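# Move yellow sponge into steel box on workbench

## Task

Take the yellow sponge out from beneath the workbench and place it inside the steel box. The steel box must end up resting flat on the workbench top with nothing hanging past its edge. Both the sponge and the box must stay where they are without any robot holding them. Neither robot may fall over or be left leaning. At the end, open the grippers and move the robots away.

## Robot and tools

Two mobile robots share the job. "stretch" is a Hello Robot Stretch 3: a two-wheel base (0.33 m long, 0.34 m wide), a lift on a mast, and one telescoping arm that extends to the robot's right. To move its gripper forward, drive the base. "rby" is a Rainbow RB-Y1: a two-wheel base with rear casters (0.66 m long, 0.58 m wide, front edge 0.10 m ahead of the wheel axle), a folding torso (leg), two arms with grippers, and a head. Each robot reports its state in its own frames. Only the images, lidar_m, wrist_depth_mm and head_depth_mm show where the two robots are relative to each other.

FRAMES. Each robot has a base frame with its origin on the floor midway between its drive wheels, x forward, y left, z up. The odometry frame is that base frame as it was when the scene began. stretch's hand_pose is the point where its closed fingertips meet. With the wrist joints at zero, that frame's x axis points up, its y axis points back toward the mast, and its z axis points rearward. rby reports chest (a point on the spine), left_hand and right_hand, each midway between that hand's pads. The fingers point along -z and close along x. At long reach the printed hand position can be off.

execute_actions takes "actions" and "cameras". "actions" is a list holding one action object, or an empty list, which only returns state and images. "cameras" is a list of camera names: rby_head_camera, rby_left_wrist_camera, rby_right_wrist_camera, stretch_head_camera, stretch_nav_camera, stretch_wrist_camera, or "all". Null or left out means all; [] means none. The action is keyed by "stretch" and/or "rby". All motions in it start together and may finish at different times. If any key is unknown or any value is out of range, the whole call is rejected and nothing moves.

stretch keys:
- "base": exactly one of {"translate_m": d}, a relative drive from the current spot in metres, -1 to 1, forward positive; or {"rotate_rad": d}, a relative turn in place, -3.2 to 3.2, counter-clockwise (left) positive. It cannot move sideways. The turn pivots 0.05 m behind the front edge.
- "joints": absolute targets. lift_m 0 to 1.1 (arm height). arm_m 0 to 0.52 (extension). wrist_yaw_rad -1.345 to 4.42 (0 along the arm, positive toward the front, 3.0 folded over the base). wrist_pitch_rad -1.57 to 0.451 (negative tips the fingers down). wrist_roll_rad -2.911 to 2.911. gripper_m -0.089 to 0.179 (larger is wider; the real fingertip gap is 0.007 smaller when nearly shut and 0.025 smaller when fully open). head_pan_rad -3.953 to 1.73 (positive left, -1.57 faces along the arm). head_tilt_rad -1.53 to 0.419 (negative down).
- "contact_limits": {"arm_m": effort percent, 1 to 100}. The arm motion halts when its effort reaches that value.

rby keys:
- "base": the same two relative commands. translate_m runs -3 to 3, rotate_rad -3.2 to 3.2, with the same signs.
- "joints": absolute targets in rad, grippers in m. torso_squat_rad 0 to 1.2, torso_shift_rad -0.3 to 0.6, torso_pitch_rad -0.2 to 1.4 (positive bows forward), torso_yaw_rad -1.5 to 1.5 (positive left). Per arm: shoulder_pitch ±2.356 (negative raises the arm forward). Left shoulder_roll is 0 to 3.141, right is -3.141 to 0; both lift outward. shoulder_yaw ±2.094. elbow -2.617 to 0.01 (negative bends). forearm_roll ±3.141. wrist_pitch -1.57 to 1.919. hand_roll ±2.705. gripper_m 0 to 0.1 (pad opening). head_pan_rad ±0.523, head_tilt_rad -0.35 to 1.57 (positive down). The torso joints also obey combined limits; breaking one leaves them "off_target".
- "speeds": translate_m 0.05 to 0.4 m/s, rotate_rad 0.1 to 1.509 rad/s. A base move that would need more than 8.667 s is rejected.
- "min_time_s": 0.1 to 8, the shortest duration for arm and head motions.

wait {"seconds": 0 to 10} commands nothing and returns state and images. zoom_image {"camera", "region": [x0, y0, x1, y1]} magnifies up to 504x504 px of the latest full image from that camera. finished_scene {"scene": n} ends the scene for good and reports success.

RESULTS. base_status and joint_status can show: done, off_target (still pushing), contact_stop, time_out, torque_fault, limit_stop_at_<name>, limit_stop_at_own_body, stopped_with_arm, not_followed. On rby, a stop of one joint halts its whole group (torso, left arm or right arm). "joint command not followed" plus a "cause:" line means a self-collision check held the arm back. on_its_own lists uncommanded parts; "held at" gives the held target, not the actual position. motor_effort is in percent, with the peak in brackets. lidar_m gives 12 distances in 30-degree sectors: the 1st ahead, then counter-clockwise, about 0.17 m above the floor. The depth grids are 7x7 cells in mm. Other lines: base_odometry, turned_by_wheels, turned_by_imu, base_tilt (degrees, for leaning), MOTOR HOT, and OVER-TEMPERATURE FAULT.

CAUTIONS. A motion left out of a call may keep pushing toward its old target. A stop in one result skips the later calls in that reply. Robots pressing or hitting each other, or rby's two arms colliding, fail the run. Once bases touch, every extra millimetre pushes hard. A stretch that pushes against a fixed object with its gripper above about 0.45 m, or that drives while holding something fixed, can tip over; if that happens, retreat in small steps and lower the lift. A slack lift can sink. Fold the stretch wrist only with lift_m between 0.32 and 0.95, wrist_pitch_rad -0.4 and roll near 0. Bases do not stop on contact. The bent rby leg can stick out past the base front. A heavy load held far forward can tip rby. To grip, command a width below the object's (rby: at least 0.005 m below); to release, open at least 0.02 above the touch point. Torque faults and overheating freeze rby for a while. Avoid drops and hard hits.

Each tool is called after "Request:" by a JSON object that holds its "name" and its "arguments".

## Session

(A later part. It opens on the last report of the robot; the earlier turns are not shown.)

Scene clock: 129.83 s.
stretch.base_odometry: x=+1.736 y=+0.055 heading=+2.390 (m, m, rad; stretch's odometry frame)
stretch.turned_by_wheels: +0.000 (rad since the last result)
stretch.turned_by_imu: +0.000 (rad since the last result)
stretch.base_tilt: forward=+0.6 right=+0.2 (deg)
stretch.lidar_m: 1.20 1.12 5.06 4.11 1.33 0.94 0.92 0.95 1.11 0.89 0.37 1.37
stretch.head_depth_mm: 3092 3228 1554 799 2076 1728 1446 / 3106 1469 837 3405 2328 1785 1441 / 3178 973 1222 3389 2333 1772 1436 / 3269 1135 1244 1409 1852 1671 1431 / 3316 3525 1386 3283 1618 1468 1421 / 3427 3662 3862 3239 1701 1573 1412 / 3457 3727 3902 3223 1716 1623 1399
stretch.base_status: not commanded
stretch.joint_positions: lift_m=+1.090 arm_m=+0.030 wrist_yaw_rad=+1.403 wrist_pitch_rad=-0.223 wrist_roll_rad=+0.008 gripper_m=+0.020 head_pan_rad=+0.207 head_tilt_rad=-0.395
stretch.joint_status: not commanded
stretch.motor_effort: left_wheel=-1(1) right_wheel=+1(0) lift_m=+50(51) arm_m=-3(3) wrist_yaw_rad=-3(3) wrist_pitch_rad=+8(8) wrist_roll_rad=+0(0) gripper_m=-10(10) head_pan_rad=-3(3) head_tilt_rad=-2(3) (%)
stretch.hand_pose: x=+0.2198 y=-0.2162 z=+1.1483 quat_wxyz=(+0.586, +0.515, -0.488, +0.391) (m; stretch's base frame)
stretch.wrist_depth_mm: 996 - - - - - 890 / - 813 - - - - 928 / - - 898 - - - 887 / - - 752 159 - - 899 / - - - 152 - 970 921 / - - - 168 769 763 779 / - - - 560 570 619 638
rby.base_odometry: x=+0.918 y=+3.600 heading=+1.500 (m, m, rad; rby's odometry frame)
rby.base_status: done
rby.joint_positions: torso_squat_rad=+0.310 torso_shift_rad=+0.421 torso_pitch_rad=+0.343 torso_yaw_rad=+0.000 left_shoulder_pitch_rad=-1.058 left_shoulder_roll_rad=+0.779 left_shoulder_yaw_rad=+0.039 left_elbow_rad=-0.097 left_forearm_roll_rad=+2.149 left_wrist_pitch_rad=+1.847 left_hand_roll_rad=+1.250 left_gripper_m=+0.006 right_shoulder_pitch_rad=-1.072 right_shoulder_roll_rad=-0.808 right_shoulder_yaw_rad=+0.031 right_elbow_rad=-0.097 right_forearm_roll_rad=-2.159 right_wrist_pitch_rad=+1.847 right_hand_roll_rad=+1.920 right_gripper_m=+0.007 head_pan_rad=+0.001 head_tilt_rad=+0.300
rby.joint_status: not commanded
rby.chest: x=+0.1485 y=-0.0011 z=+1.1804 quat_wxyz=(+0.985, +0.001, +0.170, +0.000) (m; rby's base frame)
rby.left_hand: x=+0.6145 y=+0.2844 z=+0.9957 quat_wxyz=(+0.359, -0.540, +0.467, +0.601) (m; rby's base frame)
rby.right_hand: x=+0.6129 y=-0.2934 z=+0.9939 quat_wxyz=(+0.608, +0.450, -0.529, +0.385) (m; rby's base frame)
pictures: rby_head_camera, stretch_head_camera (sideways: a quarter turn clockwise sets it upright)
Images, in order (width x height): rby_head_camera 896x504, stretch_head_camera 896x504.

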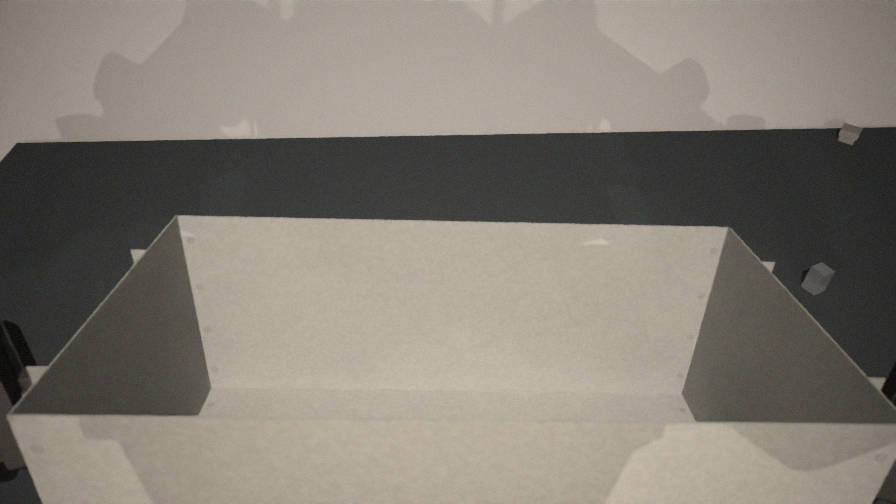

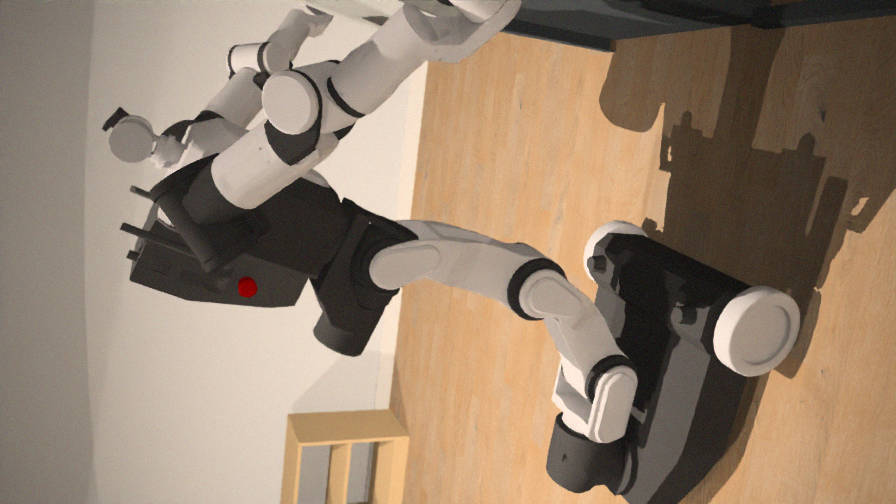

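Request:
{"name": "execute_actions", "arguments": {"actions": [{"rby":{"base":{"translate_m":0.2},"speeds":{"translate_m":0.1}},"stretch":{"joints":{"head_pan_rad":-0.35,"head_tilt_rad":-0.4}}}], "cameras": ["rby_head_camera","stretch_head_camera"]}}

Scene clock: 132.90 s.
stretch.base_odometry: x=+1.736 y=+0.055 heading=+2.390 (m, m, rad; stretch's odometry frame)
stretch.turned_by_wheels: +0.000 (rad since the last result)
stretch.turned_by_imu: +0.000 (rad since the last result)
stretch.base_tilt: forward=+0.7 right=+0.3 (deg)
stretch.lidar_m: 1.06 1.18 5.09 4.11 1.33 0.93 0.92 0.95 1.11 0.89 0.37 1.37
stretch.head_depth_mm: 1540 1572 1605 1471 305 683 577 / 1779 1857 1854 1284 937 711 592 / 2172 2248 1496 885 929 734 939 / 2724 2861 1227 1116 965 1182 1316 / 3250 3494 852 1405 1541 1687 1418 / 3166 3293 923 2868 2176 1730 1415 / 3053 900 1175 3190 2239 1674 1369
stretch.base_status: not commanded
stretch.joint_positions: lift_m=+1.090 arm_m=+0.030 wrist_yaw_rad=+1.403 wrist_pitch_rad=-0.223 wrist_roll_rad=+0.008 gripper_m=+0.020 head_pan_rad=-0.343 head_tilt_rad=-0.395
stretch.joint_status: all done
stretch.motor_effort: left_wheel=-1(1) right_wheel=+1(1) lift_m=+51(51) arm_m=-3(3) wrist_yaw_rad=-2(3) wrist_pitch_rad=+8(8) wrist_roll_rad=+0(0) gripper_m=-9(9) head_pan_rad=-3(28) head_tilt_rad=-3(3) (%)
stretch.hand_pose: x=+0.2198 y=-0.2162 z=+1.1483 quat_wxyz=(+0.586, +0.515, -0.488, +0.391) (m; stretch's base frame)
stretch.wrist_depth_mm: - - - - - - 887 / - - 869 - - - 888 / - - - - - - 881 / - - - 159 - - 886 / - - - 152 - - 911 / - - - 168 769 751 765 / - - - 566 594 620 637
rby.base_odometry: x=+0.932 y=+3.799 heading=+1.500 (m, m, rad; rby's odometry frame)
rby.base_status: done
rby.joint_positions: torso_squat_rad=+0.310 torso_shift_rad=+0.421 torso_pitch_rad=+0.343 torso_yaw_rad=+0.000 left_shoulder_pitch_rad=-1.058 left_shoulder_roll_rad=+0.779 left_shoulder_yaw_rad=+0.039 left_elbow_rad=-0.097 left_forearm_roll_rad=+2.149 left_wrist_pitch_rad=+1.847 left_hand_roll_rad=+1.250 left_gripper_m=+0.006 right_shoulder_pitch_rad=-1.072 right_shoulder_roll_rad=-0.808 right_shoulder_yaw_rad=+0.031 right_elbow_rad=-0.097 right_forearm_roll_rad=-2.159 right_wrist_pitch_rad=+1.847 right_hand_roll_rad=+1.920 right_gripper_m=+0.007 head_pan_rad=+0.001 head_tilt_rad=+0.300
rby.joint_status: not commanded
rby.chest: x=+0.1485 y=-0.0011 z=+1.1804 quat_wxyz=(+0.985, +0.001, +0.170, +0.000) (m; rby's base frame)
rby.left_hand: x=+0.6145 y=+0.2844 z=+0.9956 quat_wxyz=(+0.359, -0.540, +0.467, +0.601) (m; rby's base frame)
rby.right_hand: x=+0.6129 y=-0.2934 z=+0.9939 quat_wxyz=(+0.608, +0.450, -0.529, +0.385) (m; rby's base frame)
pictures: rby_head_camera, stretch_head_camera (sideways: a quarter turn clockwise sets it upright)
Images, in order (width x height): rby_head_camera 896x504, stretch_head_camera 896x504.

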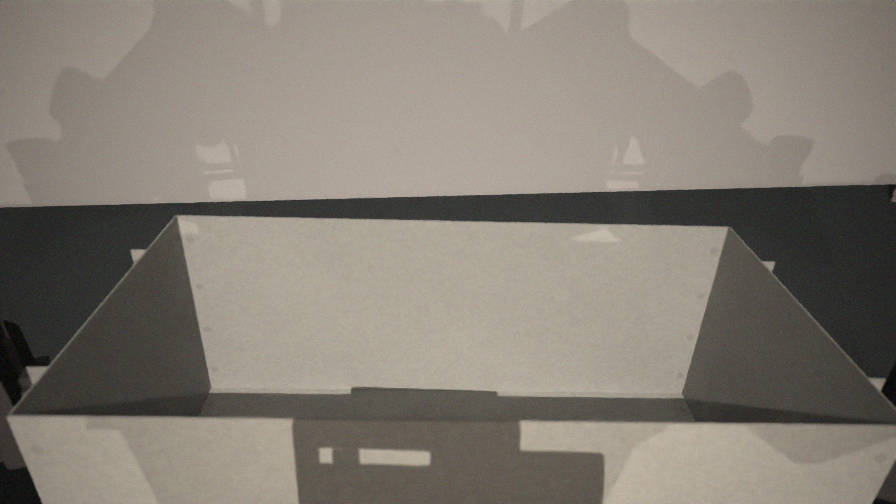

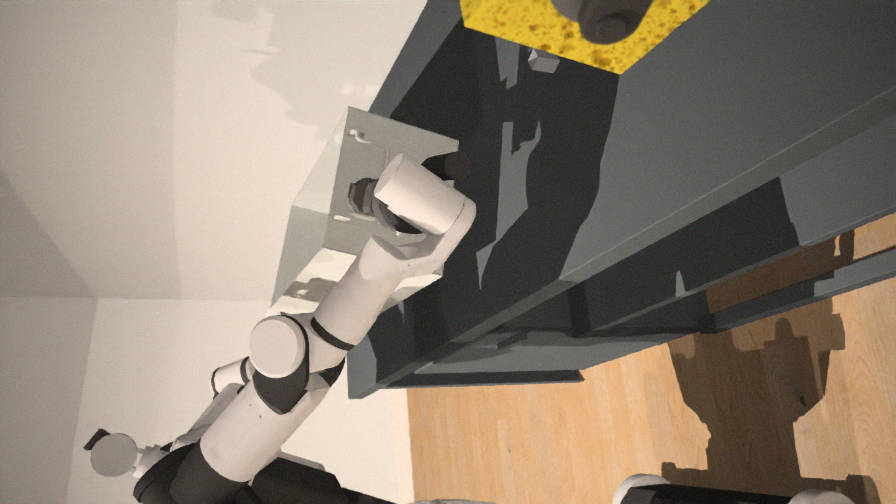

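Request:
{"name": "execute_actions", "arguments": {"actions": [{"rby":{"base":{"translate_m":0.05},"speeds":{"translate_m":0.08},"joints":{"torso_squat_rad":0.4,"torso_pitch_rad":0.38}}}], "cameras": []}}

Request:
{"name": "execute_actions", "arguments": {"actions": [{"rby":{"joints":{"torso_squat_rad":0.47}}}], "cameras": ["stretch_head_camera"]}}

Request:
{"name": "execute_actions", "arguments": {"actions": [{"rby":{"joints":{"torso_squat_rad":0.54}}}], "cameras": ["stretch_head_camera"]}}

Scene clock: 135.73 s.
stretch.base_odometry: x=+1.736 y=+0.055 heading=+2.390 (m, m, rad; stretch's odometry frame)
stretch.turned_by_wheels: +0.000 (rad since the last result)
stretch.turned_by_imu: +0.000 (rad since the last result)
stretch.base_tilt: forward=+0.6 right=+0.4 (deg)
stretch.lidar_m: 1.06 1.18 5.06 4.10 1.33 0.93 0.92 0.95 1.11 0.89 0.37 1.36
stretch.head_depth_mm: 1531 1566 1607 1481 305 681 578 / 1802 1852 1852 1181 937 713 591 / 2171 2250 1615 875 927 732 941 / 2767 2856 1538 1124 964 1180 1316 / 3246 3468 881 1408 1542 1684 1415 / 3141 1464 1734 2876 2163 1739 1410 / 3076 923 1126 2855 2065 1610 1331
stretch.base_status: not commanded
stretch.joint_positions: lift_m=+1.090 arm_m=+0.030 wrist_yaw_rad=+1.403 wrist_pitch_rad=-0.223 wrist_roll_rad=+0.008 gripper_m=+0.020 head_pan_rad=-0.343 head_tilt_rad=-0.395
stretch.joint_status: not commanded
stretch.motor_effort: left_wheel=-1(1) right_wheel=+1(1) lift_m=+50(51) arm_m=-3(3) wrist_yaw_rad=-2(3) wrist_pitch_rad=+8(8) wrist_roll_rad=+0(0) gripper_m=-9(10) head_pan_rad=-3(3) head_tilt_rad=-4(3) (%)
stretch.hand_pose: x=+0.2198 y=-0.2162 z=+1.1483 quat_wxyz=(+0.586, +0.515, -0.488, +0.391) (m; stretch's base frame)
stretch.wrist_depth_mm: - - - - - - 865 / - - 881 - - - 893 / - - - - - - 896 / - - - 158 - - 873 / - - - 152 994 974 893 / - - - 169 781 767 774 / - - - 564 594 623 636
rby.base_odometry: x=+0.935 y=+3.849 heading=+1.499 (m, m, rad; rby's odometry frame)
rby.base_status: done
rby.joint_positions: torso_squat_rad=+0.400 torso_shift_rad=+0.421 torso_pitch_rad=+0.382 torso_yaw_rad=+0.000 left_shoulder_pitch_rad=-1.058 left_shoulder_roll_rad=+0.779 left_shoulder_yaw_rad=+0.039 left_elbow_rad=-0.097 left_forearm_roll_rad=+2.149 left_wrist_pitch_rad=+1.847 left_hand_roll_rad=+1.250 left_gripper_m=+0.006 right_shoulder_pitch_rad=-1.072 right_shoulder_roll_rad=-0.809 right_shoulder_yaw_rad=+0.031 right_elbow_rad=-0.097 right_forearm_roll_rad=-2.159 right_wrist_pitch_rad=+1.847 right_hand_roll_rad=+1.920 right_gripper_m=+0.007 head_pan_rad=+0.001 head_tilt_rad=+0.300
rby.joint_status: all done
rby.chest: x=+0.1509 y=-0.0011 z=+1.1561 quat_wxyz=(+0.982, +0.001, +0.190, +0.000) (m; rby's base frame)
rby.left_hand: x=+0.6093 y=+0.2844 z=+0.9530 quat_wxyz=(+0.349, -0.528, +0.474, +0.612) (m; rby's base frame)
rby.right_hand: x=+0.6077 y=-0.2933 z=+0.9517 quat_wxyz=(+0.618, +0.457, -0.517, +0.376) (m; rby's base frame)
pictures: none
No camera images: the call's "cameras" was empty. Leave "cameras" out to get every camera's image.

Scene clock: 136.70 s.
stretch.base_odometry: x=+1.736 y=+0.055 heading=+2.390 (m, m, rad; stretch's odometry frame)
stretch.turned_by_wheels: +0.000 (rad since the last result)
stretch.turned_by_imu: +0.000 (rad since the last result)
stretch.base_tilt: forward=+0.6 right=+0.3 (deg)
stretch.lidar_m: 1.06 1.18 5.04 4.12 1.33 0.93 0.92 0.95 1.11 0.89 0.37 1.37
stretch.head_depth_mm: 1522 1565 1602 1475 305 683 578 / 1794 1846 1854 1204 939 711 591 / 2179 2261 1628 879 926 733 942 / 2728 2875 1603 1103 964 1182 1321 / 3256 3469 881 1404 1555 1685 1410 / 3177 3340 910 2884 2173 1740 1414 / 3081 937 1127 2719 1670 1607 1331
stretch.base_status: not commanded
stretch.joint_positions: lift_m=+1.090 arm_m=+0.030 wrist_yaw_rad=+1.403 wrist_pitch_rad=-0.223 wrist_roll_rad=+0.008 gripper_m=+0.020 head_pan_rad=-0.343 head_tilt_rad=-0.395
stretch.joint_status: not commanded
stretch.motor_effort: left_wheel=-1(1) right_wheel=+1(1) lift_m=+51(51) arm_m=-2(3) wrist_yaw_rad=-3(3) wrist_pitch_rad=+8(8) wrist_roll_rad=+0(0) gripper_m=-9(9) head_pan_rad=-3(3) head_tilt_rad=-3(3) (%)
stretch.hand_pose: x=+0.2198 y=-0.2162 z=+1.1483 quat_wxyz=(+0.586, +0.515, -0.488, +0.391) (m; stretch's base frame)
stretch.wrist_depth_mm: - - - - - - 903 / - - 957 - - - 866 / - - - - - - 901 / - - - 158 - - 899 / - - - 153 978 - 907 / - - - 169 798 783 775 / - - - 559 582 610 635
rby.base_odometry: x=+0.935 y=+3.849 heading=+1.499 (m, m, rad; rby's odometry frame)
rby.base_status: not commanded
rby.joint_positions: torso_squat_rad=+0.470 torso_shift_rad=+0.420 torso_pitch_rad=+0.381 torso_yaw_rad=+0.000 left_shoulder_pitch_rad=-1.058 left_shoulder_roll_rad=+0.779 left_shoulder_yaw_rad=+0.039 left_elbow_rad=-0.097 left_forearm_roll_rad=+2.149 left_wrist_pitch_rad=+1.847 left_hand_roll_rad=+1.250 left_gripper_m=+0.007 right_shoulder_pitch_rad=-1.073 right_shoulder_roll_rad=-0.809 right_shoulder_yaw_rad=+0.031 right_elbow_rad=-0.098 right_forearm_roll_rad=-2.160 right_wrist_pitch_rad=+1.848 right_hand_roll_rad=+1.920 right_gripper_m=+0.008 head_pan_rad=+0.001 head_tilt_rad=+0.300
rby.joint_status: all done
rby.chest: x=+0.1417 y=-0.0010 z=+1.1375 quat_wxyz=(+0.982, +0.001, +0.189, +0.000) (m; rby's base frame)
rby.left_hand: x=+0.6004 y=+0.2844 z=+0.9354 quat_wxyz=(+0.350, -0.529, +0.474, +0.611) (m; rby's base frame)
rby.right_hand: x=+0.5991 y=-0.2934 z=+0.9347 quat_wxyz=(+0.617, +0.457, -0.518, +0.377) (m; rby's base frame)
pictures: stretch_head_camera (sideways: a quarter turn clockwise sets it upright)
Images, in order (width x height): stretch_head_camera 896x504.

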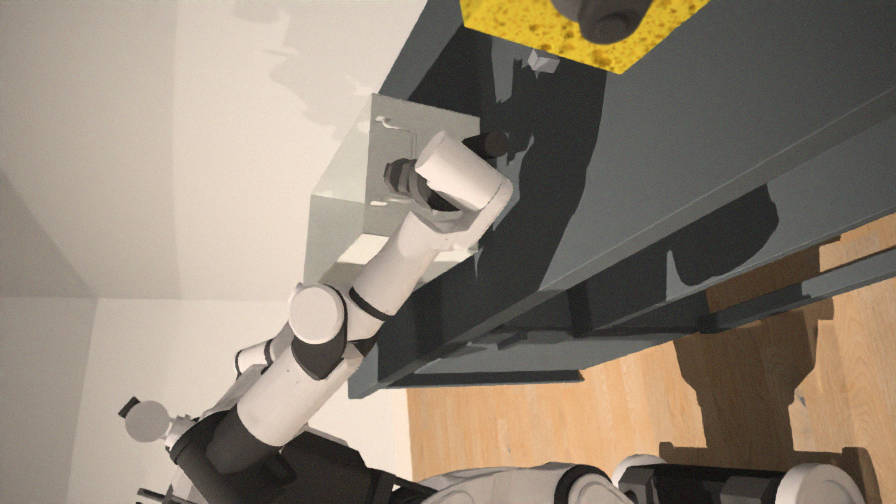

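Scene clock: 137.67 s.
stretch.base_odometry: x=+1.736 y=+0.055 heading=+2.390 (m, m, rad; stretch's odometry frame)
stretch.turned_by_wheels: +0.000 (rad since the last result)
stretch.turned_by_imu: +0.000 (rad since the last result)
stretch.base_tilt: forward=+0.7 right=+0.3 (deg)
stretch.lidar_m: 1.06 1.18 5.06 4.12 1.33 0.93 0.92 0.95 1.11 0.89 0.37 1.37
stretch.head_depth_mm: 1530 1571 1611 1471 305 682 577 / 1785 1844 1856 1207 938 711 592 / 2146 2245 2128 887 928 733 942 / 2751 2866 1617 897 966 1187 1321 / 3241 3508 894 1325 1543 1686 1416 / 3163 3322 912 2879 2170 1739 1412 / 3069 1038 1112 2848 1354 1614 1329
stretch.base_status: not commanded
stretch.joint_positions: lift_m=+1.090 arm_m=+0.030 wrist_yaw_rad=+1.403 wrist_pitch_rad=-0.223 wrist_roll_rad=+0.008 gripper_m=+0.020 head_pan_rad=-0.343 head_tilt_rad=-0.395
stretch.joint_status: not commanded
stretch.motor_effort: left_wheel=-1(1) right_wheel=+1(1) lift_m=+51(51) arm_m=-3(3) wrist_yaw_rad=-3(2) wrist_pitch_rad=+8(8) wrist_roll_rad=+0(0) gripper_m=-11(9) head_pan_rad=-2(3) head_tilt_rad=-3(3) (%)
stretch.hand_pose: x=+0.2198 y=-0.2162 z=+1.1483 quat_wxyz=(+0.586, +0.515, -0.488, +0.391) (m; stretch's base frame)
stretch.wrist_depth_mm: - - - - - - 919 / - - 956 - - - 867 / - - - - - - 884 / - - - 158 - - 896 / - - - 152 971 - 909 / - - - 169 775 757 767 / - - - 555 586 619 623
rby.base_odometry: x=+0.935 y=+3.849 heading=+1.499 (m, m, rad; rby's odometry frame)
rby.base_status: not commanded
rby.joint_positions: torso_squat_rad=+0.540 torso_shift_rad=+0.420 torso_pitch_rad=+0.379 torso_yaw_rad=+0.000 left_shoulder_pitch_rad=-1.064 left_shoulder_roll_rad=+0.781 left_shoulder_yaw_rad=+0.042 left_elbow_rad=-0.100 left_forearm_roll_rad=+2.152 left_wrist_pitch_rad=+1.848 left_hand_roll_rad=+1.250 left_gripper_m=+0.008 right_shoulder_pitch_rad=-1.078 right_shoulder_roll_rad=-0.811 right_shoulder_yaw_rad=+0.029 right_elbow_rad=-0.099 right_forearm_roll_rad=-2.162 right_wrist_pitch_rad=+1.848 right_hand_roll_rad=+1.920 right_gripper_m=+0.009 head_pan_rad=+0.001 head_tilt_rad=+0.300
rby.joint_status: all done
rby.chest: x=+0.1309 y=-0.0011 z=+1.1163 quat_wxyz=(+0.982, +0.001, +0.188, +0.000) (m; rby's base frame)
rby.left_hand: x=+0.5926 y=+0.2843 z=+0.9195 quat_wxyz=(+0.352, -0.534, +0.472, +0.607) (m; rby's base frame)
rby.right_hand: x=+0.5908 y=-0.2933 z=+0.9176 quat_wxyz=(+0.614, +0.455, -0.522, +0.379) (m; rby's base frame)
pictures: stretch_head_camera (sideways: a quarter turn clockwise sets it upright)
Images, in order (width x height): stretch_head_camera 896x504.

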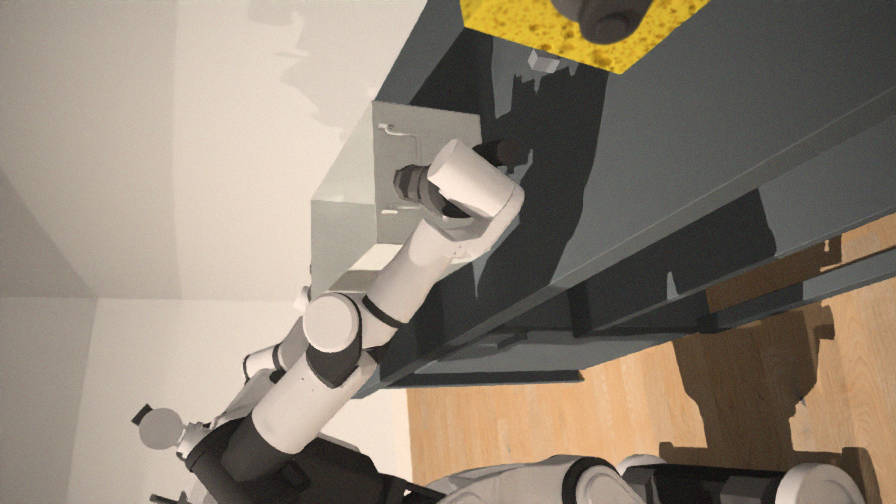

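Weight is shifting onto the bench (joint deflections as before). Release.

Request:
{"name": "execute_actions", "arguments": {"actions": [{"rby":{"joints":{"torso_squat_rad":0.52,"left_gripper_m":0.08,"right_gripper_m":0.08}}}], "cameras": []}}

Request:
{"name": "execute_actions", "arguments": {"actions": [{"rby":{"joints":{"left_shoulder_roll_rad":1.0,"right_shoulder_roll_rad":-1.03},"min_time_s":1.5}}], "cameras": []}}

Request:
{"name": "execute_actions", "arguments": {"actions": [{"rby":{"joints":{"torso_squat_rad":0.42},"base":{"translate_m":-1.3}}}], "cameras": ["stretch_head_camera","rby_head_camera"]}}

Scene clock: 139.43 s.
stretch.base_odometry: x=+1.736 y=+0.055 heading=+2.390 (m, m, rad; stretch's odometry frame)
stretch.turned_by_wheels: +0.000 (rad since the last result)
stretch.turned_by_imu: +0.000 (rad since the last result)
stretch.base_tilt: forward=+0.7 right=+0.2 (deg)
stretch.lidar_m: 1.06 1.18 5.05 4.10 1.33 0.94 0.92 0.95 1.11 0.89 0.37 1.37
stretch.head_depth_mm: 1532 1561 1600 1474 305 682 578 / 1787 1847 1859 1205 938 712 591 / 2181 2247 2125 883 925 733 938 / 2758 2892 1623 895 966 1182 1323 / 3262 3448 887 1325 1548 1684 1422 / 3183 3346 909 2868 2172 1739 1409 / 3049 1031 1114 2733 1360 1618 1328
stretch.base_status: not commanded
stretch.joint_positions: lift_m=+1.090 arm_m=+0.030 wrist_yaw_rad=+1.403 wrist_pitch_rad=-0.223 wrist_roll_rad=+0.008 gripper_m=+0.020 head_pan_rad=-0.343 head_tilt_rad=-0.395
stretch.joint_status: not commanded
stretch.motor_effort: left_wheel=-1(1) right_wheel=+1(1) lift_m=+51(51) arm_m=-3(3) wrist_yaw_rad=-2(3) wrist_pitch_rad=+8(8) wrist_roll_rad=+0(0) gripper_m=-10(9) head_pan_rad=-3(3) head_tilt_rad=-4(3) (%)
stretch.hand_pose: x=+0.2198 y=-0.2162 z=+1.1483 quat_wxyz=(+0.586, +0.515, -0.488, +0.391) (m; stretch's base frame)
stretch.wrist_depth_mm: - - - - - - 865 / - - 931 - - - 920 / - - - - - - 882 / - - - 158 - - 878 / - - - 152 980 967 904 / - - - 168 783 779 794 / - - - 555 573 626 637
rby.base_odometry: x=+0.935 y=+3.849 heading=+1.499 (m, m, rad; rby's odometry frame)
rby.base_status: not commanded
rby.joint_positions: torso_squat_rad=+0.520 torso_shift_rad=+0.420 torso_pitch_rad=+0.380 torso_yaw_rad=+0.000 left_shoulder_pitch_rad=-1.060 left_shoulder_roll_rad=+0.780 left_shoulder_yaw_rad=+0.040 left_elbow_rad=-0.098 left_forearm_roll_rad=+2.150 left_wrist_pitch_rad=+1.848 left_hand_roll_rad=+1.250 left_gripper_m=+0.080 right_shoulder_pitch_rad=-1.075 right_shoulder_roll_rad=-0.811 right_shoulder_yaw_rad=+0.030 right_elbow_rad=-0.098 right_forearm_roll_rad=-2.160 right_wrist_pitch_rad=+1.848 right_hand_roll_rad=+1.920 right_gripper_m=+0.080 head_pan_rad=+0.001 head_tilt_rad=+0.300
rby.joint_status: all done
rby.chest: x=+0.1345 y=-0.0011 z=+1.1225 quat_wxyz=(+0.982, +0.001, +0.189, +0.000) (m; rby's base frame)
rby.left_hand: x=+0.5945 y=+0.2845 z=+0.9228 quat_wxyz=(+0.351, -0.531, +0.473, +0.609) (m; rby's base frame)
rby.right_hand: x=+0.5929 y=-0.2937 z=+0.9213 quat_wxyz=(+0.616, +0.456, -0.520, +0.378) (m; rby's base frame)
pictures: none
No camera images: the call's "cameras" was empty. Leave "cameras" out to get every camera's image.

Scene clock: 141.23 s.
stretch.base_odometry: x=+1.736 y=+0.055 heading=+2.390 (m, m, rad; stretch's odometry frame)
stretch.turned_by_wheels: +0.000 (rad since the last result)
stretch.turned_by_imu: +0.000 (rad since the last result)
stretch.base_tilt: forward=+0.7 right=+0.3 (deg)
stretch.lidar_m: 1.06 1.18 5.03 4.12 1.33 0.94 0.92 0.95 1.11 0.89 0.37 1.37
stretch.head_depth_mm: 1524 1559 1611 1474 305 682 578 / 1790 1847 1861 1203 936 711 591 / 2173 2245 2130 762 929 734 941 / 2740 2883 1620 1115 965 1190 1323 / 3276 3459 824 1405 1548 1673 1419 / 3152 3293 877 2894 2163 1736 1408 / 3083 1031 1115 2743 1361 1613 1331
stretch.base_status: not commanded
stretch.joint_positions: lift_m=+1.090 arm_m=+0.030 wrist_yaw_rad=+1.403 wrist_pitch_rad=-0.223 wrist_roll_rad=+0.008 gripper_m=+0.020 head_pan_rad=-0.343 head_tilt_rad=-0.395
stretch.joint_status: not commanded
stretch.motor_effort: left_wheel=-1(1) right_wheel=+1(1) lift_m=+51(51) arm_m=-3(2) wrist_yaw_rad=-3(4) wrist_pitch_rad=+8(8) wrist_roll_rad=+0(0) gripper_m=-10(10) head_pan_rad=-2(2) head_tilt_rad=-3(4) (%)
stretch.hand_pose: x=+0.2198 y=-0.2162 z=+1.1483 quat_wxyz=(+0.586, +0.515, -0.488, +0.391) (m; stretch's base frame)
stretch.wrist_depth_mm: - - - - - - 874 / - - 877 - - - 915 / - - - - - - 883 / - - - 159 - - 904 / - - - 152 948 994 906 / - - - 168 780 770 797 / - - - 557 581 611 652
rby.base_odometry: x=+0.935 y=+3.849 heading=+1.499 (m, m, rad; rby's odometry frame)
rby.base_status: not commanded
rby.joint_positions: torso_squat_rad=+0.520 torso_shift_rad=+0.420 torso_pitch_rad=+0.380 torso_yaw_rad=+0.000 left_shoulder_pitch_rad=-1.060 left_shoulder_roll_rad=+1.000 left_shoulder_yaw_rad=+0.040 left_elbow_rad=-0.098 left_forearm_roll_rad=+2.150 left_wrist_pitch_rad=+1.848 left_hand_roll_rad=+1.250 left_gripper_m=+0.080 right_shoulder_pitch_rad=-1.075 right_shoulder_roll_rad=-1.030 right_shoulder_yaw_rad=+0.030 right_elbow_rad=-0.098 right_forearm_roll_rad=-2.160 right_wrist_pitch_rad=+1.848 right_hand_roll_rad=+1.920 right_gripper_m=+0.080 head_pan_rad=+0.001 head_tilt_rad=+0.300
rby.joint_status: all done
rby.chest: x=+0.1345 y=-0.0011 z=+1.1225 quat_wxyz=(+0.982, +0.001, +0.189, +0.000) (m; rby's base frame)
rby.left_hand: x=+0.5964 y=+0.3815 z=+0.9703 quat_wxyz=(+0.370, -0.549, +0.374, +0.650) (m; rby's base frame)
rby.right_hand: x=+0.5936 y=-0.3908 z=+0.9695 quat_wxyz=(+0.657, +0.357, -0.535, +0.393) (m; rby's base frame)
pictures: none
No camera images: the call's "cameras" was empty. Leave "cameras" out to get every camera's image.

Scene clock: 145.97 s.
stretch.base_odometry: x=+1.736 y=+0.055 heading=+2.390 (m, m, rad; stretch's odometry frame)
stretch.turned_by_wheels: +0.000 (rad since the last result)
stretch.turned_by_imu: +0.001 (rad since the last result)
stretch.base_tilt: forward=+0.7 right=+0.3 (deg)
stretch.lidar_m: 1.40 1.92 1.79 4.12 1.33 0.94 0.92 0.95 1.11 0.89 0.37 1.37
stretch.head_depth_mm: 1531 1563 1606 1472 305 682 578 / 1793 1848 1862 1206 937 714 591 / 2168 2257 2107 1152 925 735 941 / 2739 2894 1621 1153 964 1186 1323 / 3251 3496 3587 1408 1546 1677 1416 / 3167 3398 3547 2869 2179 1734 1415 / 3072 3253 3481 3189 2239 1725 1409
stretch.base_status: not commanded
stretch.joint_positions: lift_m=+1.090 arm_m=+0.030 wrist_yaw_rad=+1.403 wrist_pitch_rad=-0.223 wrist_roll_rad=+0.008 gripper_m=+0.020 head_pan_rad=-0.343 head_tilt_rad=-0.395
stretch.joint_status: not commanded
stretch.motor_effort: left_wheel=-1(1) right_wheel=+1(1) lift_m=+51(51) arm_m=-3(3) wrist_yaw_rad=-3(4) wrist_pitch_rad=+8(8) wrist_roll_rad=+0(0) gripper_m=-10(10) head_pan_rad=-3(2) head_tilt_rad=-3(3) (%)
stretch.hand_pose: x=+0.2198 y=-0.2162 z=+1.1483 quat_wxyz=(+0.586, +0.515, -0.488, +0.391) (m; stretch's base frame)
stretch.wrist_depth_mm: - - - - - - 895 / - - - - - - 901 / - - - - - - 893 / - - - 157 - - 903 / - - - 151 955 - 922 / - - - 168 767 756 785 / - - - 562 586 623 622
rby.base_odometry: x=+0.842 y=+2.552 heading=+1.498 (m, m, rad; rby's odometry frame)
rby.base_status: done
rby.joint_positions: torso_squat_rad=+0.420 torso_shift_rad=+0.420 torso_pitch_rad=+0.380 torso_yaw_rad=+0.000 left_shoulder_pitch_rad=-1.060 left_shoulder_roll_rad=+1.000 left_shoulder_yaw_rad=+0.040 left_elbow_rad=-0.098 left_forearm_roll_rad=+2.150 left_wrist_pitch_rad=+1.848 left_hand_roll_rad=+1.250 left_gripper_m=+0.080 right_shoulder_pitch_rad=-1.075 right_shoulder_roll_rad=-1.030 right_shoulder_yaw_rad=+0.030 right_elbow_rad=-0.098 right_forearm_roll_rad=-2.160 right_wrist_pitch_rad=+1.848 right_hand_roll_rad=+1.920 right_gripper_m=+0.080 head_pan_rad=+0.001 head_tilt_rad=+0.300
rby.joint_status: all done
rby.chest: x=+0.1474 y=-0.0011 z=+1.1515 quat_wxyz=(+0.982, +0.001, +0.189, +0.000) (m; rby's base frame)
rby.left_hand: x=+0.6092 y=+0.3816 z=+0.9992 quat_wxyz=(+0.370, -0.549, +0.374, +0.650) (m; rby's base frame)
rby.right_hand: x=+0.6065 y=-0.3909 z=+0.9984 quat_wxyz=(+0.657, +0.357, -0.535, +0.393) (m; rby's base frame)
pictures: rby_head_camera, stretch_head_camera (sideways: a quarter turn clockwise sets it upright)
Images, in order (width x height): rby_head_camera 896x504, stretch_head_camera 896x504.

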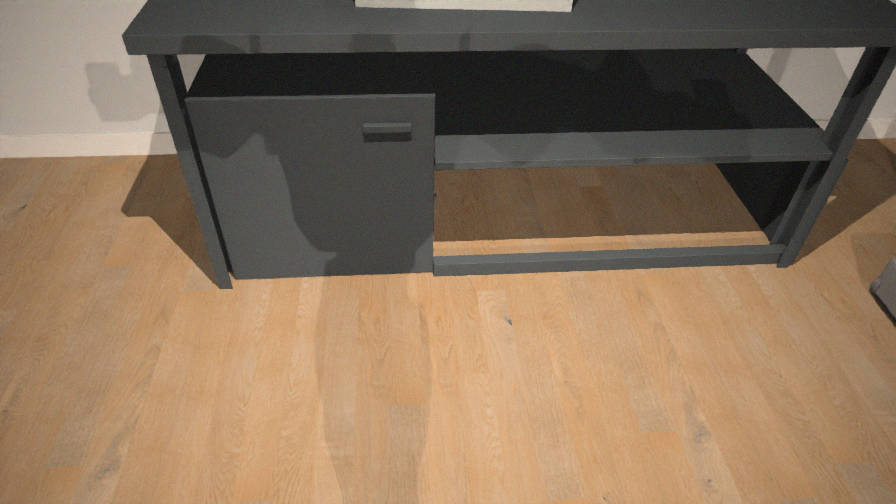

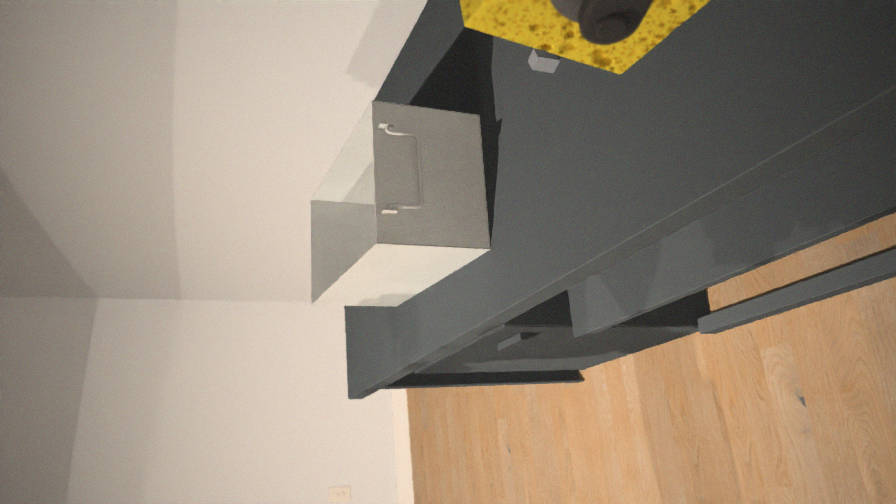

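Request:
{"name": "execute_actions", "arguments": {"actions": [{"stretch":{"base":{"translate_m":0.9},"joints":{"lift_m":1.1,"wrist_pitch_rad":-0.05}},"rby":{"joints":{"left_shoulder_pitch_rad":0,"right_shoulder_pitch_rad":0,"left_shoulder_roll_rad":0.4,"right_shoulder_roll_rad":-0.4,"left_wrist_pitch_rad":0,"right_wrist_pitch_rad":0,"torso_pitch_rad":0.1,"torso_shift_rad":0.2,"head_tilt_rad":0},"base":{"translate_m":-0.4}}}], "cameras": ["rby_head_camera"]}}

Scene clock: 157.00 s.
stretch.base_odometry: x=+1.079 y=+0.669 heading=+2.390 (m, m, rad; stretch's odometry frame)
stretch.turned_by_wheels: +0.000 (rad since the last result)
stretch.turned_by_imu: +0.003 (rad since the last result)
stretch.base_tilt: forward=+0.6 right=+0.2 (deg)
stretch.lidar_m: 1.08 2.93 1.82 1.80 2.66 1.88 1.81 0.69 0.92 0.97 0.68 0.56
stretch.head_depth_mm: 1487 1534 1579 1292 607 621 578 / 1746 1803 1853 1777 746 696 574 / 2108 2185 2275 2152 928 708 744 / 2523 2673 2861 2876 924 989 1062 / 2473 2642 2848 3011 1272 1387 1386 / 2416 2552 2766 2899 2256 1733 1409 / 2334 2471 2655 2831 2246 1729 1396
stretch.base_status: done
stretch.joint_positions: lift_m=+1.097 arm_m=+0.030 wrist_yaw_rad=+1.403 wrist_pitch_rad=-0.075 wrist_roll_rad=+0.008 gripper_m=+0.020 head_pan_rad=-0.343 head_tilt_rad=-0.395
stretch.joint_status: all done
joint sent to its limit — the command would take stretch.lift_m past its upper limit, so that joint was sent only as far as its limit.
stretch.motor_effort: left_wheel=-1(3) right_wheel=+0(4) lift_m=+50(51) arm_m=-3(3) wrist_yaw_rad=-3(3) wrist_pitch_rad=+9(8) wrist_roll_rad=+0(0) gripper_m=-9(10) head_pan_rad=-3(3) head_tilt_rad=-4(3) (%)
stretch.hand_pose: x=+0.2288 y=-0.2177 z=+1.1927 quat_wxyz=(+0.555, +0.478, -0.524, +0.434) (m; stretch's base frame)
stretch.wrist_depth_mm: - - - - - - 880 / - - - - - - 856 / - - - - - - 846 / - - - 157 - - 865 / - - - 152 - - 892 / - - - 167 708 714 887 / - - - 661 570 654 529
rby.base_odometry: x=+0.813 y=+2.153 heading=+1.497 (m, m, rad; rby's odometry frame)
rby.base_status: done
rby.joint_positions: torso_squat_rad=+0.420 torso_shift_rad=+0.200 torso_pitch_rad=+0.100 torso_yaw_rad=+0.000 left_shoulder_pitch_rad=+0.000 left_shoulder_roll_rad=+0.400 left_shoulder_yaw_rad=+0.040 left_elbow_rad=-0.098 left_forearm_roll_rad=+2.150 left_wrist_pitch_rad=+0.000 left_hand_roll_rad=+1.250 left_gripper_m=+0.080 right_shoulder_pitch_rad=+0.000 right_shoulder_roll_rad=-0.400 right_shoulder_yaw_rad=+0.030 right_elbow_rad=-0.098 right_forearm_roll_rad=-2.160 right_wrist_pitch_rad=+0.000 right_hand_roll_rad=+1.920 right_gripper_m=+0.080 head_pan_rad=+0.001 head_tilt_rad=+0.000
rby.joint_status: all done
rby.chest: x=-0.0701 y=-0.0012 z=+1.2148 quat_wxyz=(+0.999, +0.001, +0.050, +0.000) (m; rby's base frame)
rby.left_hand: x=-0.0852 y=+0.5189 z=+0.5918 quat_wxyz=(-0.126, -0.029, -0.198, +0.972) (m; rby's base frame)
rby.right_hand: x=-0.0849 y=-0.5158 z=+0.5887 quat_wxyz=(+0.977, -0.194, -0.019, -0.083) (m; rby's base frame)
pictures: rby_head_camera
Images, in order (width x height): rby_head_camera 896x504.

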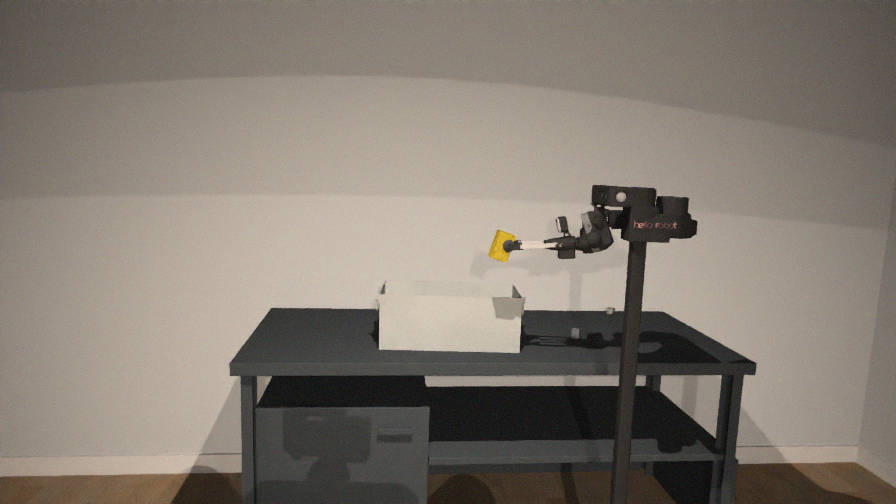

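Request:
{"name": "execute_actions", "arguments": {"actions": [{"stretch":{"base":{"translate_m":0.5},"joints":{"wrist_yaw_rad":0}}}], "cameras": ["rby_head_camera","stretch_wrist_camera"]}}

Scene clock: 163.80 s.
stretch.base_odometry: x=+0.713 y=+1.010 heading=+2.390 (m, m, rad; stretch's odometry frame)
stretch.turned_by_wheels: +0.000 (rad since the last result)
stretch.turned_by_imu: +0.002 (rad since the last result)
stretch.base_tilt: forward=+0.6 right=+0.4 (deg)
stretch.lidar_m: 2.35 2.41 3.04 1.75 3.38 2.39 1.16 1.18 1.00 0.30 0.30 0.41
stretch.head_depth_mm: 1472 1507 1549 1590 1586 718 578 / 1730 1776 1828 1892 1930 711 573 / 2082 2171 2251 2340 2229 706 606 / 2104 2259 2433 2608 2319 1598 1352 / 2048 2195 2338 2528 2277 1751 1417 / 1975 2112 2255 2439 2274 1732 1411 / 1919 2040 2170 2337 2248 1735 1407
stretch.base_status: done
stretch.joint_positions: lift_m=+1.097 arm_m=+0.030 wrist_yaw_rad=+0.003 wrist_pitch_rad=-0.075 wrist_roll_rad=+0.008 gripper_m=+0.020 head_pan_rad=-0.343 head_tilt_rad=-0.395
stretch.joint_status: all done
stretch.motor_effort: left_wheel=-1(4) right_wheel=+0(4) lift_m=+50(50) arm_m=-2(3) wrist_yaw_rad=-2(2) wrist_pitch_rad=+9(9) wrist_roll_rad=+0(0) gripper_m=-9(9) head_pan_rad=-2(2) head_tilt_rad=-3(3) (%)
stretch.hand_pose: x=-0.0208 y=-0.4289 z=+1.1928 quat_wxyz=(+0.704, +0.028, -0.709, -0.026) (m; stretch's base frame)
stretch.wrist_depth_mm: 687 693 690 703 711 718 737 / 697 703 718 721 730 733 741 / 722 732 731 745 775 773 794 / 745 738 773 158 800 814 814 / 783 794 775 152 819 817 847 / 804 770 - 168 865 862 847 / 716 721 719 412 724 784 800
rby.base_odometry: x=+0.813 y=+2.153 heading=+1.497 (m, m, rad; rby's odometry frame)
rby.base_status: not commanded
rby.joint_positions: torso_squat_rad=+0.420 torso_shift_rad=+0.200 torso_pitch_rad=+0.100 torso_yaw_rad=+0.000 left_shoulder_pitch_rad=+0.000 left_shoulder_roll_rad=+0.400 left_shoulder_yaw_rad=+0.040 left_elbow_rad=-0.098 left_forearm_roll_rad=+2.150 left_wrist_pitch_rad=+0.000 left_hand_roll_rad=+1.250 left_gripper_m=+0.080 right_shoulder_pitch_rad=+0.000 right_shoulder_roll_rad=-0.400 right_shoulder_yaw_rad=+0.030 right_elbow_rad=-0.098 right_forearm_roll_rad=-2.160 right_wrist_pitch_rad=+0.000 right_hand_roll_rad=+1.920 right_gripper_m=+0.080 head_pan_rad=+0.001 head_tilt_rad=+0.000
rby.joint_status: not commanded
rby.chest: x=-0.0701 y=-0.0012 z=+1.2148 quat_wxyz=(+0.999, +0.001, +0.050, +0.000) (m; rby's base frame)
rby.left_hand: x=-0.0852 y=+0.5189 z=+0.5918 quat_wxyz=(-0.126, -0.029, -0.198, +0.972) (m; rby's base frame)
rby.right_hand: x=-0.0849 y=-0.5158 z=+0.5887 quat_wxyz=(+0.977, -0.194, -0.019, -0.083) (m; rby's base frame)
pictures: rby_head_camera, stretch_wrist_camera
Images, in order (width x height): rby_head_camera 896x504, stretch_wrist_camera 644x364.

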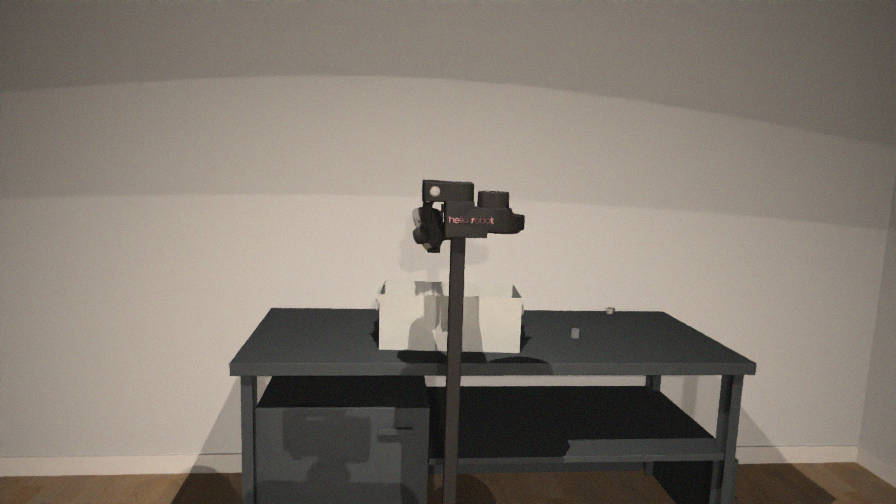

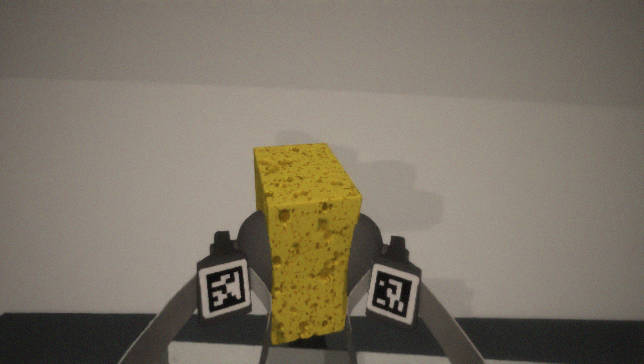

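Request:
{"name": "execute_actions", "arguments": {"actions": [{"stretch":{"joints":{"arm_m":0.4},"contact_limits":{"arm_m":20}}}], "cameras": []}}

Request:
{"name": "execute_actions", "arguments": {"actions": [{"stretch":{"joints":{"wrist_pitch_rad":-0.55}}}], "cameras": ["stretch_wrist_camera"]}}

Scene clock: 168.40 s.
stretch.base_odometry: x=+0.713 y=+1.010 heading=+2.390 (m, m, rad; stretch's odometry frame)
stretch.turned_by_wheels: +0.000 (rad since the last result)
stretch.turned_by_imu: +0.001 (rad since the last result)
stretch.base_tilt: forward=+0.6 right=+0.3 (deg)
stretch.lidar_m: 2.35 2.41 3.05 1.75 3.39 2.40 1.16 1.18 0.99 0.30 0.30 0.41
stretch.head_depth_mm: 1466 1505 1544 1583 1579 716 577 / 1723 1776 1827 1895 1928 712 574 / 2076 2159 2248 2337 2234 708 606 / 2111 2253 2440 2598 2307 1599 1356 / 2043 2178 2333 2530 2276 1748 1423 / 1970 2112 2265 2427 2291 1739 1416 / 1915 2040 2170 2327 2250 1734 1401
stretch.base_status: not commanded
stretch.joint_positions: lift_m=+1.097 arm_m=+0.400 wrist_yaw_rad=+0.001 wrist_pitch_rad=-0.074 wrist_roll_rad=+0.008 gripper_m=+0.020 head_pan_rad=-0.343 head_tilt_rad=-0.395
stretch.joint_status: all done
stretch.motor_effort: left_wheel=-1(1) right_wheel=+1(0) lift_m=+50(50) arm_m=+4(4) wrist_yaw_rad=-2(3) wrist_pitch_rad=+8(9) wrist_roll_rad=+0(0) gripper_m=-9(10) head_pan_rad=-2(2) head_tilt_rad=-3(4) (%)
stretch.contact_limits: arm_m 20 (drawing in: default 24, maximum 39; extending or still: default 32, maximum 53)
stretch.hand_pose: x=-0.0211 y=-0.7984 z=+1.1931 quat_wxyz=(+0.704, +0.027, -0.709, -0.026) (m; stretch's base frame)
stretch.wrist_depth_mm: 333 335 341 347 351 357 364 / 345 350 353 357 360 361 365 / 359 360 360 370 372 381 384 / 366 379 373 158 388 385 397 / 379 378 383 152 402 408 408 / 396 401 - 168 413 416 431 / 416 414 416 432 428 431 440
rby.base_odometry: x=+0.813 y=+2.153 heading=+1.497 (m, m, rad; rby's odometry frame)
rby.base_status: not commanded
rby.joint_positions: torso_squat_rad=+0.420 torso_shift_rad=+0.200 torso_pitch_rad=+0.100 torso_yaw_rad=+0.000 left_shoulder_pitch_rad=+0.000 left_shoulder_roll_rad=+0.400 left_shoulder_yaw_rad=+0.040 left_elbow_rad=-0.098 left_forearm_roll_rad=+2.150 left_wrist_pitch_rad=+0.000 left_hand_roll_rad=+1.250 left_gripper_m=+0.080 right_shoulder_pitch_rad=+0.000 right_shoulder_roll_rad=-0.400 right_shoulder_yaw_rad=+0.030 right_elbow_rad=-0.098 right_forearm_roll_rad=-2.160 right_wrist_pitch_rad=+0.000 right_hand_roll_rad=+1.920 right_gripper_m=+0.080 head_pan_rad=+0.001 head_tilt_rad=+0.000
rby.joint_status: not commanded
rby.chest: x=-0.0701 y=-0.0012 z=+1.2148 quat_wxyz=(+0.999, +0.001, +0.050, +0.000) (m; rby's base frame)
rby.left_hand: x=-0.0852 y=+0.5189 z=+0.5918 quat_wxyz=(-0.126, -0.029, -0.198, +0.972) (m; rby's base frame)
rby.right_hand: x=-0.0849 y=-0.5158 z=+0.5887 quat_wxyz=(+0.977, -0.194, -0.019, -0.083) (m; rby's base frame)
pictures: none
No camera images: the call's "cameras" was empty. Leave "cameras" out to get every camera's image.

Scene clock: 169.47 s.
stretch.base_odometry: x=+0.713 y=+1.010 heading=+2.390 (m, m, rad; stretch's odometry frame)
stretch.turned_by_wheels: +0.000 (rad since the last result)
stretch.turned_by_imu: +0.000 (rad since the last result)
stretch.base_tilt: forward=+0.7 right=+0.2 (deg)
stretch.lidar_m: 2.34 2.41 3.05 1.75 3.41 2.40 1.16 1.18 0.99 0.29 0.30 0.41
stretch.head_depth_mm: 1463 1508 1552 1597 1581 717 577 / 1720 1770 1837 1891 1943 712 574 / 2088 2168 2253 2338 2232 707 606 / 2102 2240 2419 2646 2295 1591 1347 / 2035 2173 2344 2528 2291 1744 1422 / 1975 2107 2260 2435 2268 1738 1405 / 1922 2038 2186 2342 2254 1721 1406
stretch.base_status: not commanded
stretch.joint_positions: lift_m=+1.097 arm_m=+0.400 wrist_yaw_rad=+0.001 wrist_pitch_rad=-0.562 wrist_roll_rad=+0.008 gripper_m=+0.020 head_pan_rad=-0.343 head_tilt_rad=-0.395
stretch.joint_status: all done
stretch.motor_effort: left_wheel=-1(1) right_wheel=+0(0) lift_m=+50(50) arm_m=+4(4) wrist_yaw_rad=+0(1) wrist_pitch_rad=+4(7) wrist_roll_rad=+0(0) gripper_m=-9(10) head_pan_rad=-3(2) head_tilt_rad=-3(3) (%)
stretch.hand_pose: x=-0.0213 y=-0.7487 z=+1.0791 quat_wxyz=(+0.677, +0.196, -0.682, -0.197) (m; stretch's base frame)
stretch.wrist_depth_mm: 349 348 348 350 350 354 358 / 386 382 383 384 388 394 393 / 426 422 428 426 435 441 440 / 468 482 480 158 495 491 506 / 530 535 536 152 553 568 569 / 482 489 - 167 524 514 518 / 422 420 437 419 435 456 456
rby.base_odometry: x=+0.813 y=+2.153 heading=+1.497 (m, m, rad; rby's odometry frame)
rby.base_status: not commanded
rby.joint_positions: torso_squat_rad=+0.420 torso_shift_rad=+0.200 torso_pitch_rad=+0.100 torso_yaw_rad=+0.000 left_shoulder_pitch_rad=+0.000 left_shoulder_roll_rad=+0.400 left_shoulder_yaw_rad=+0.040 left_elbow_rad=-0.098 left_forearm_roll_rad=+2.150 left_wrist_pitch_rad=+0.000 left_hand_roll_rad=+1.250 left_gripper_m=+0.080 right_shoulder_pitch_rad=+0.000 right_shoulder_roll_rad=-0.400 right_shoulder_yaw_rad=+0.030 right_elbow_rad=-0.098 right_forearm_roll_rad=-2.160 right_wrist_pitch_rad=+0.000 right_hand_roll_rad=+1.920 right_gripper_m=+0.080 head_pan_rad=+0.001 head_tilt_rad=+0.000
rby.joint_status: not commanded
rby.chest: x=-0.0701 y=-0.0012 z=+1.2148 quat_wxyz=(+0.999, +0.001, +0.050, +0.000) (m; rby's base frame)
rby.left_hand: x=-0.0852 y=+0.5189 z=+0.5918 quat_wxyz=(-0.126, -0.029, -0.198, +0.972) (m; rby's base frame)
rby.right_hand: x=-0.0849 y=-0.5158 z=+0.5887 quat_wxyz=(+0.977, -0.194, -0.019, -0.083) (m; rby's base frame)
pictures: stretch_wrist_camera
Images, in order (width x height): stretch_wrist_camera 644x364.

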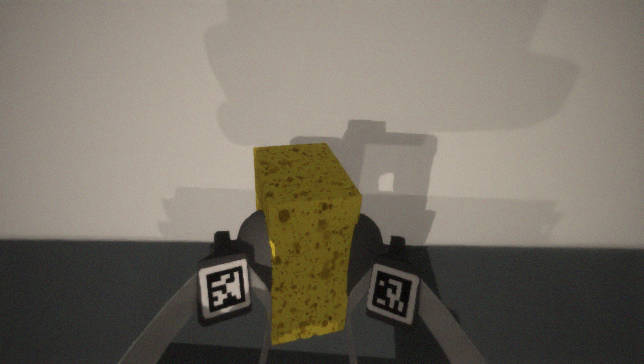

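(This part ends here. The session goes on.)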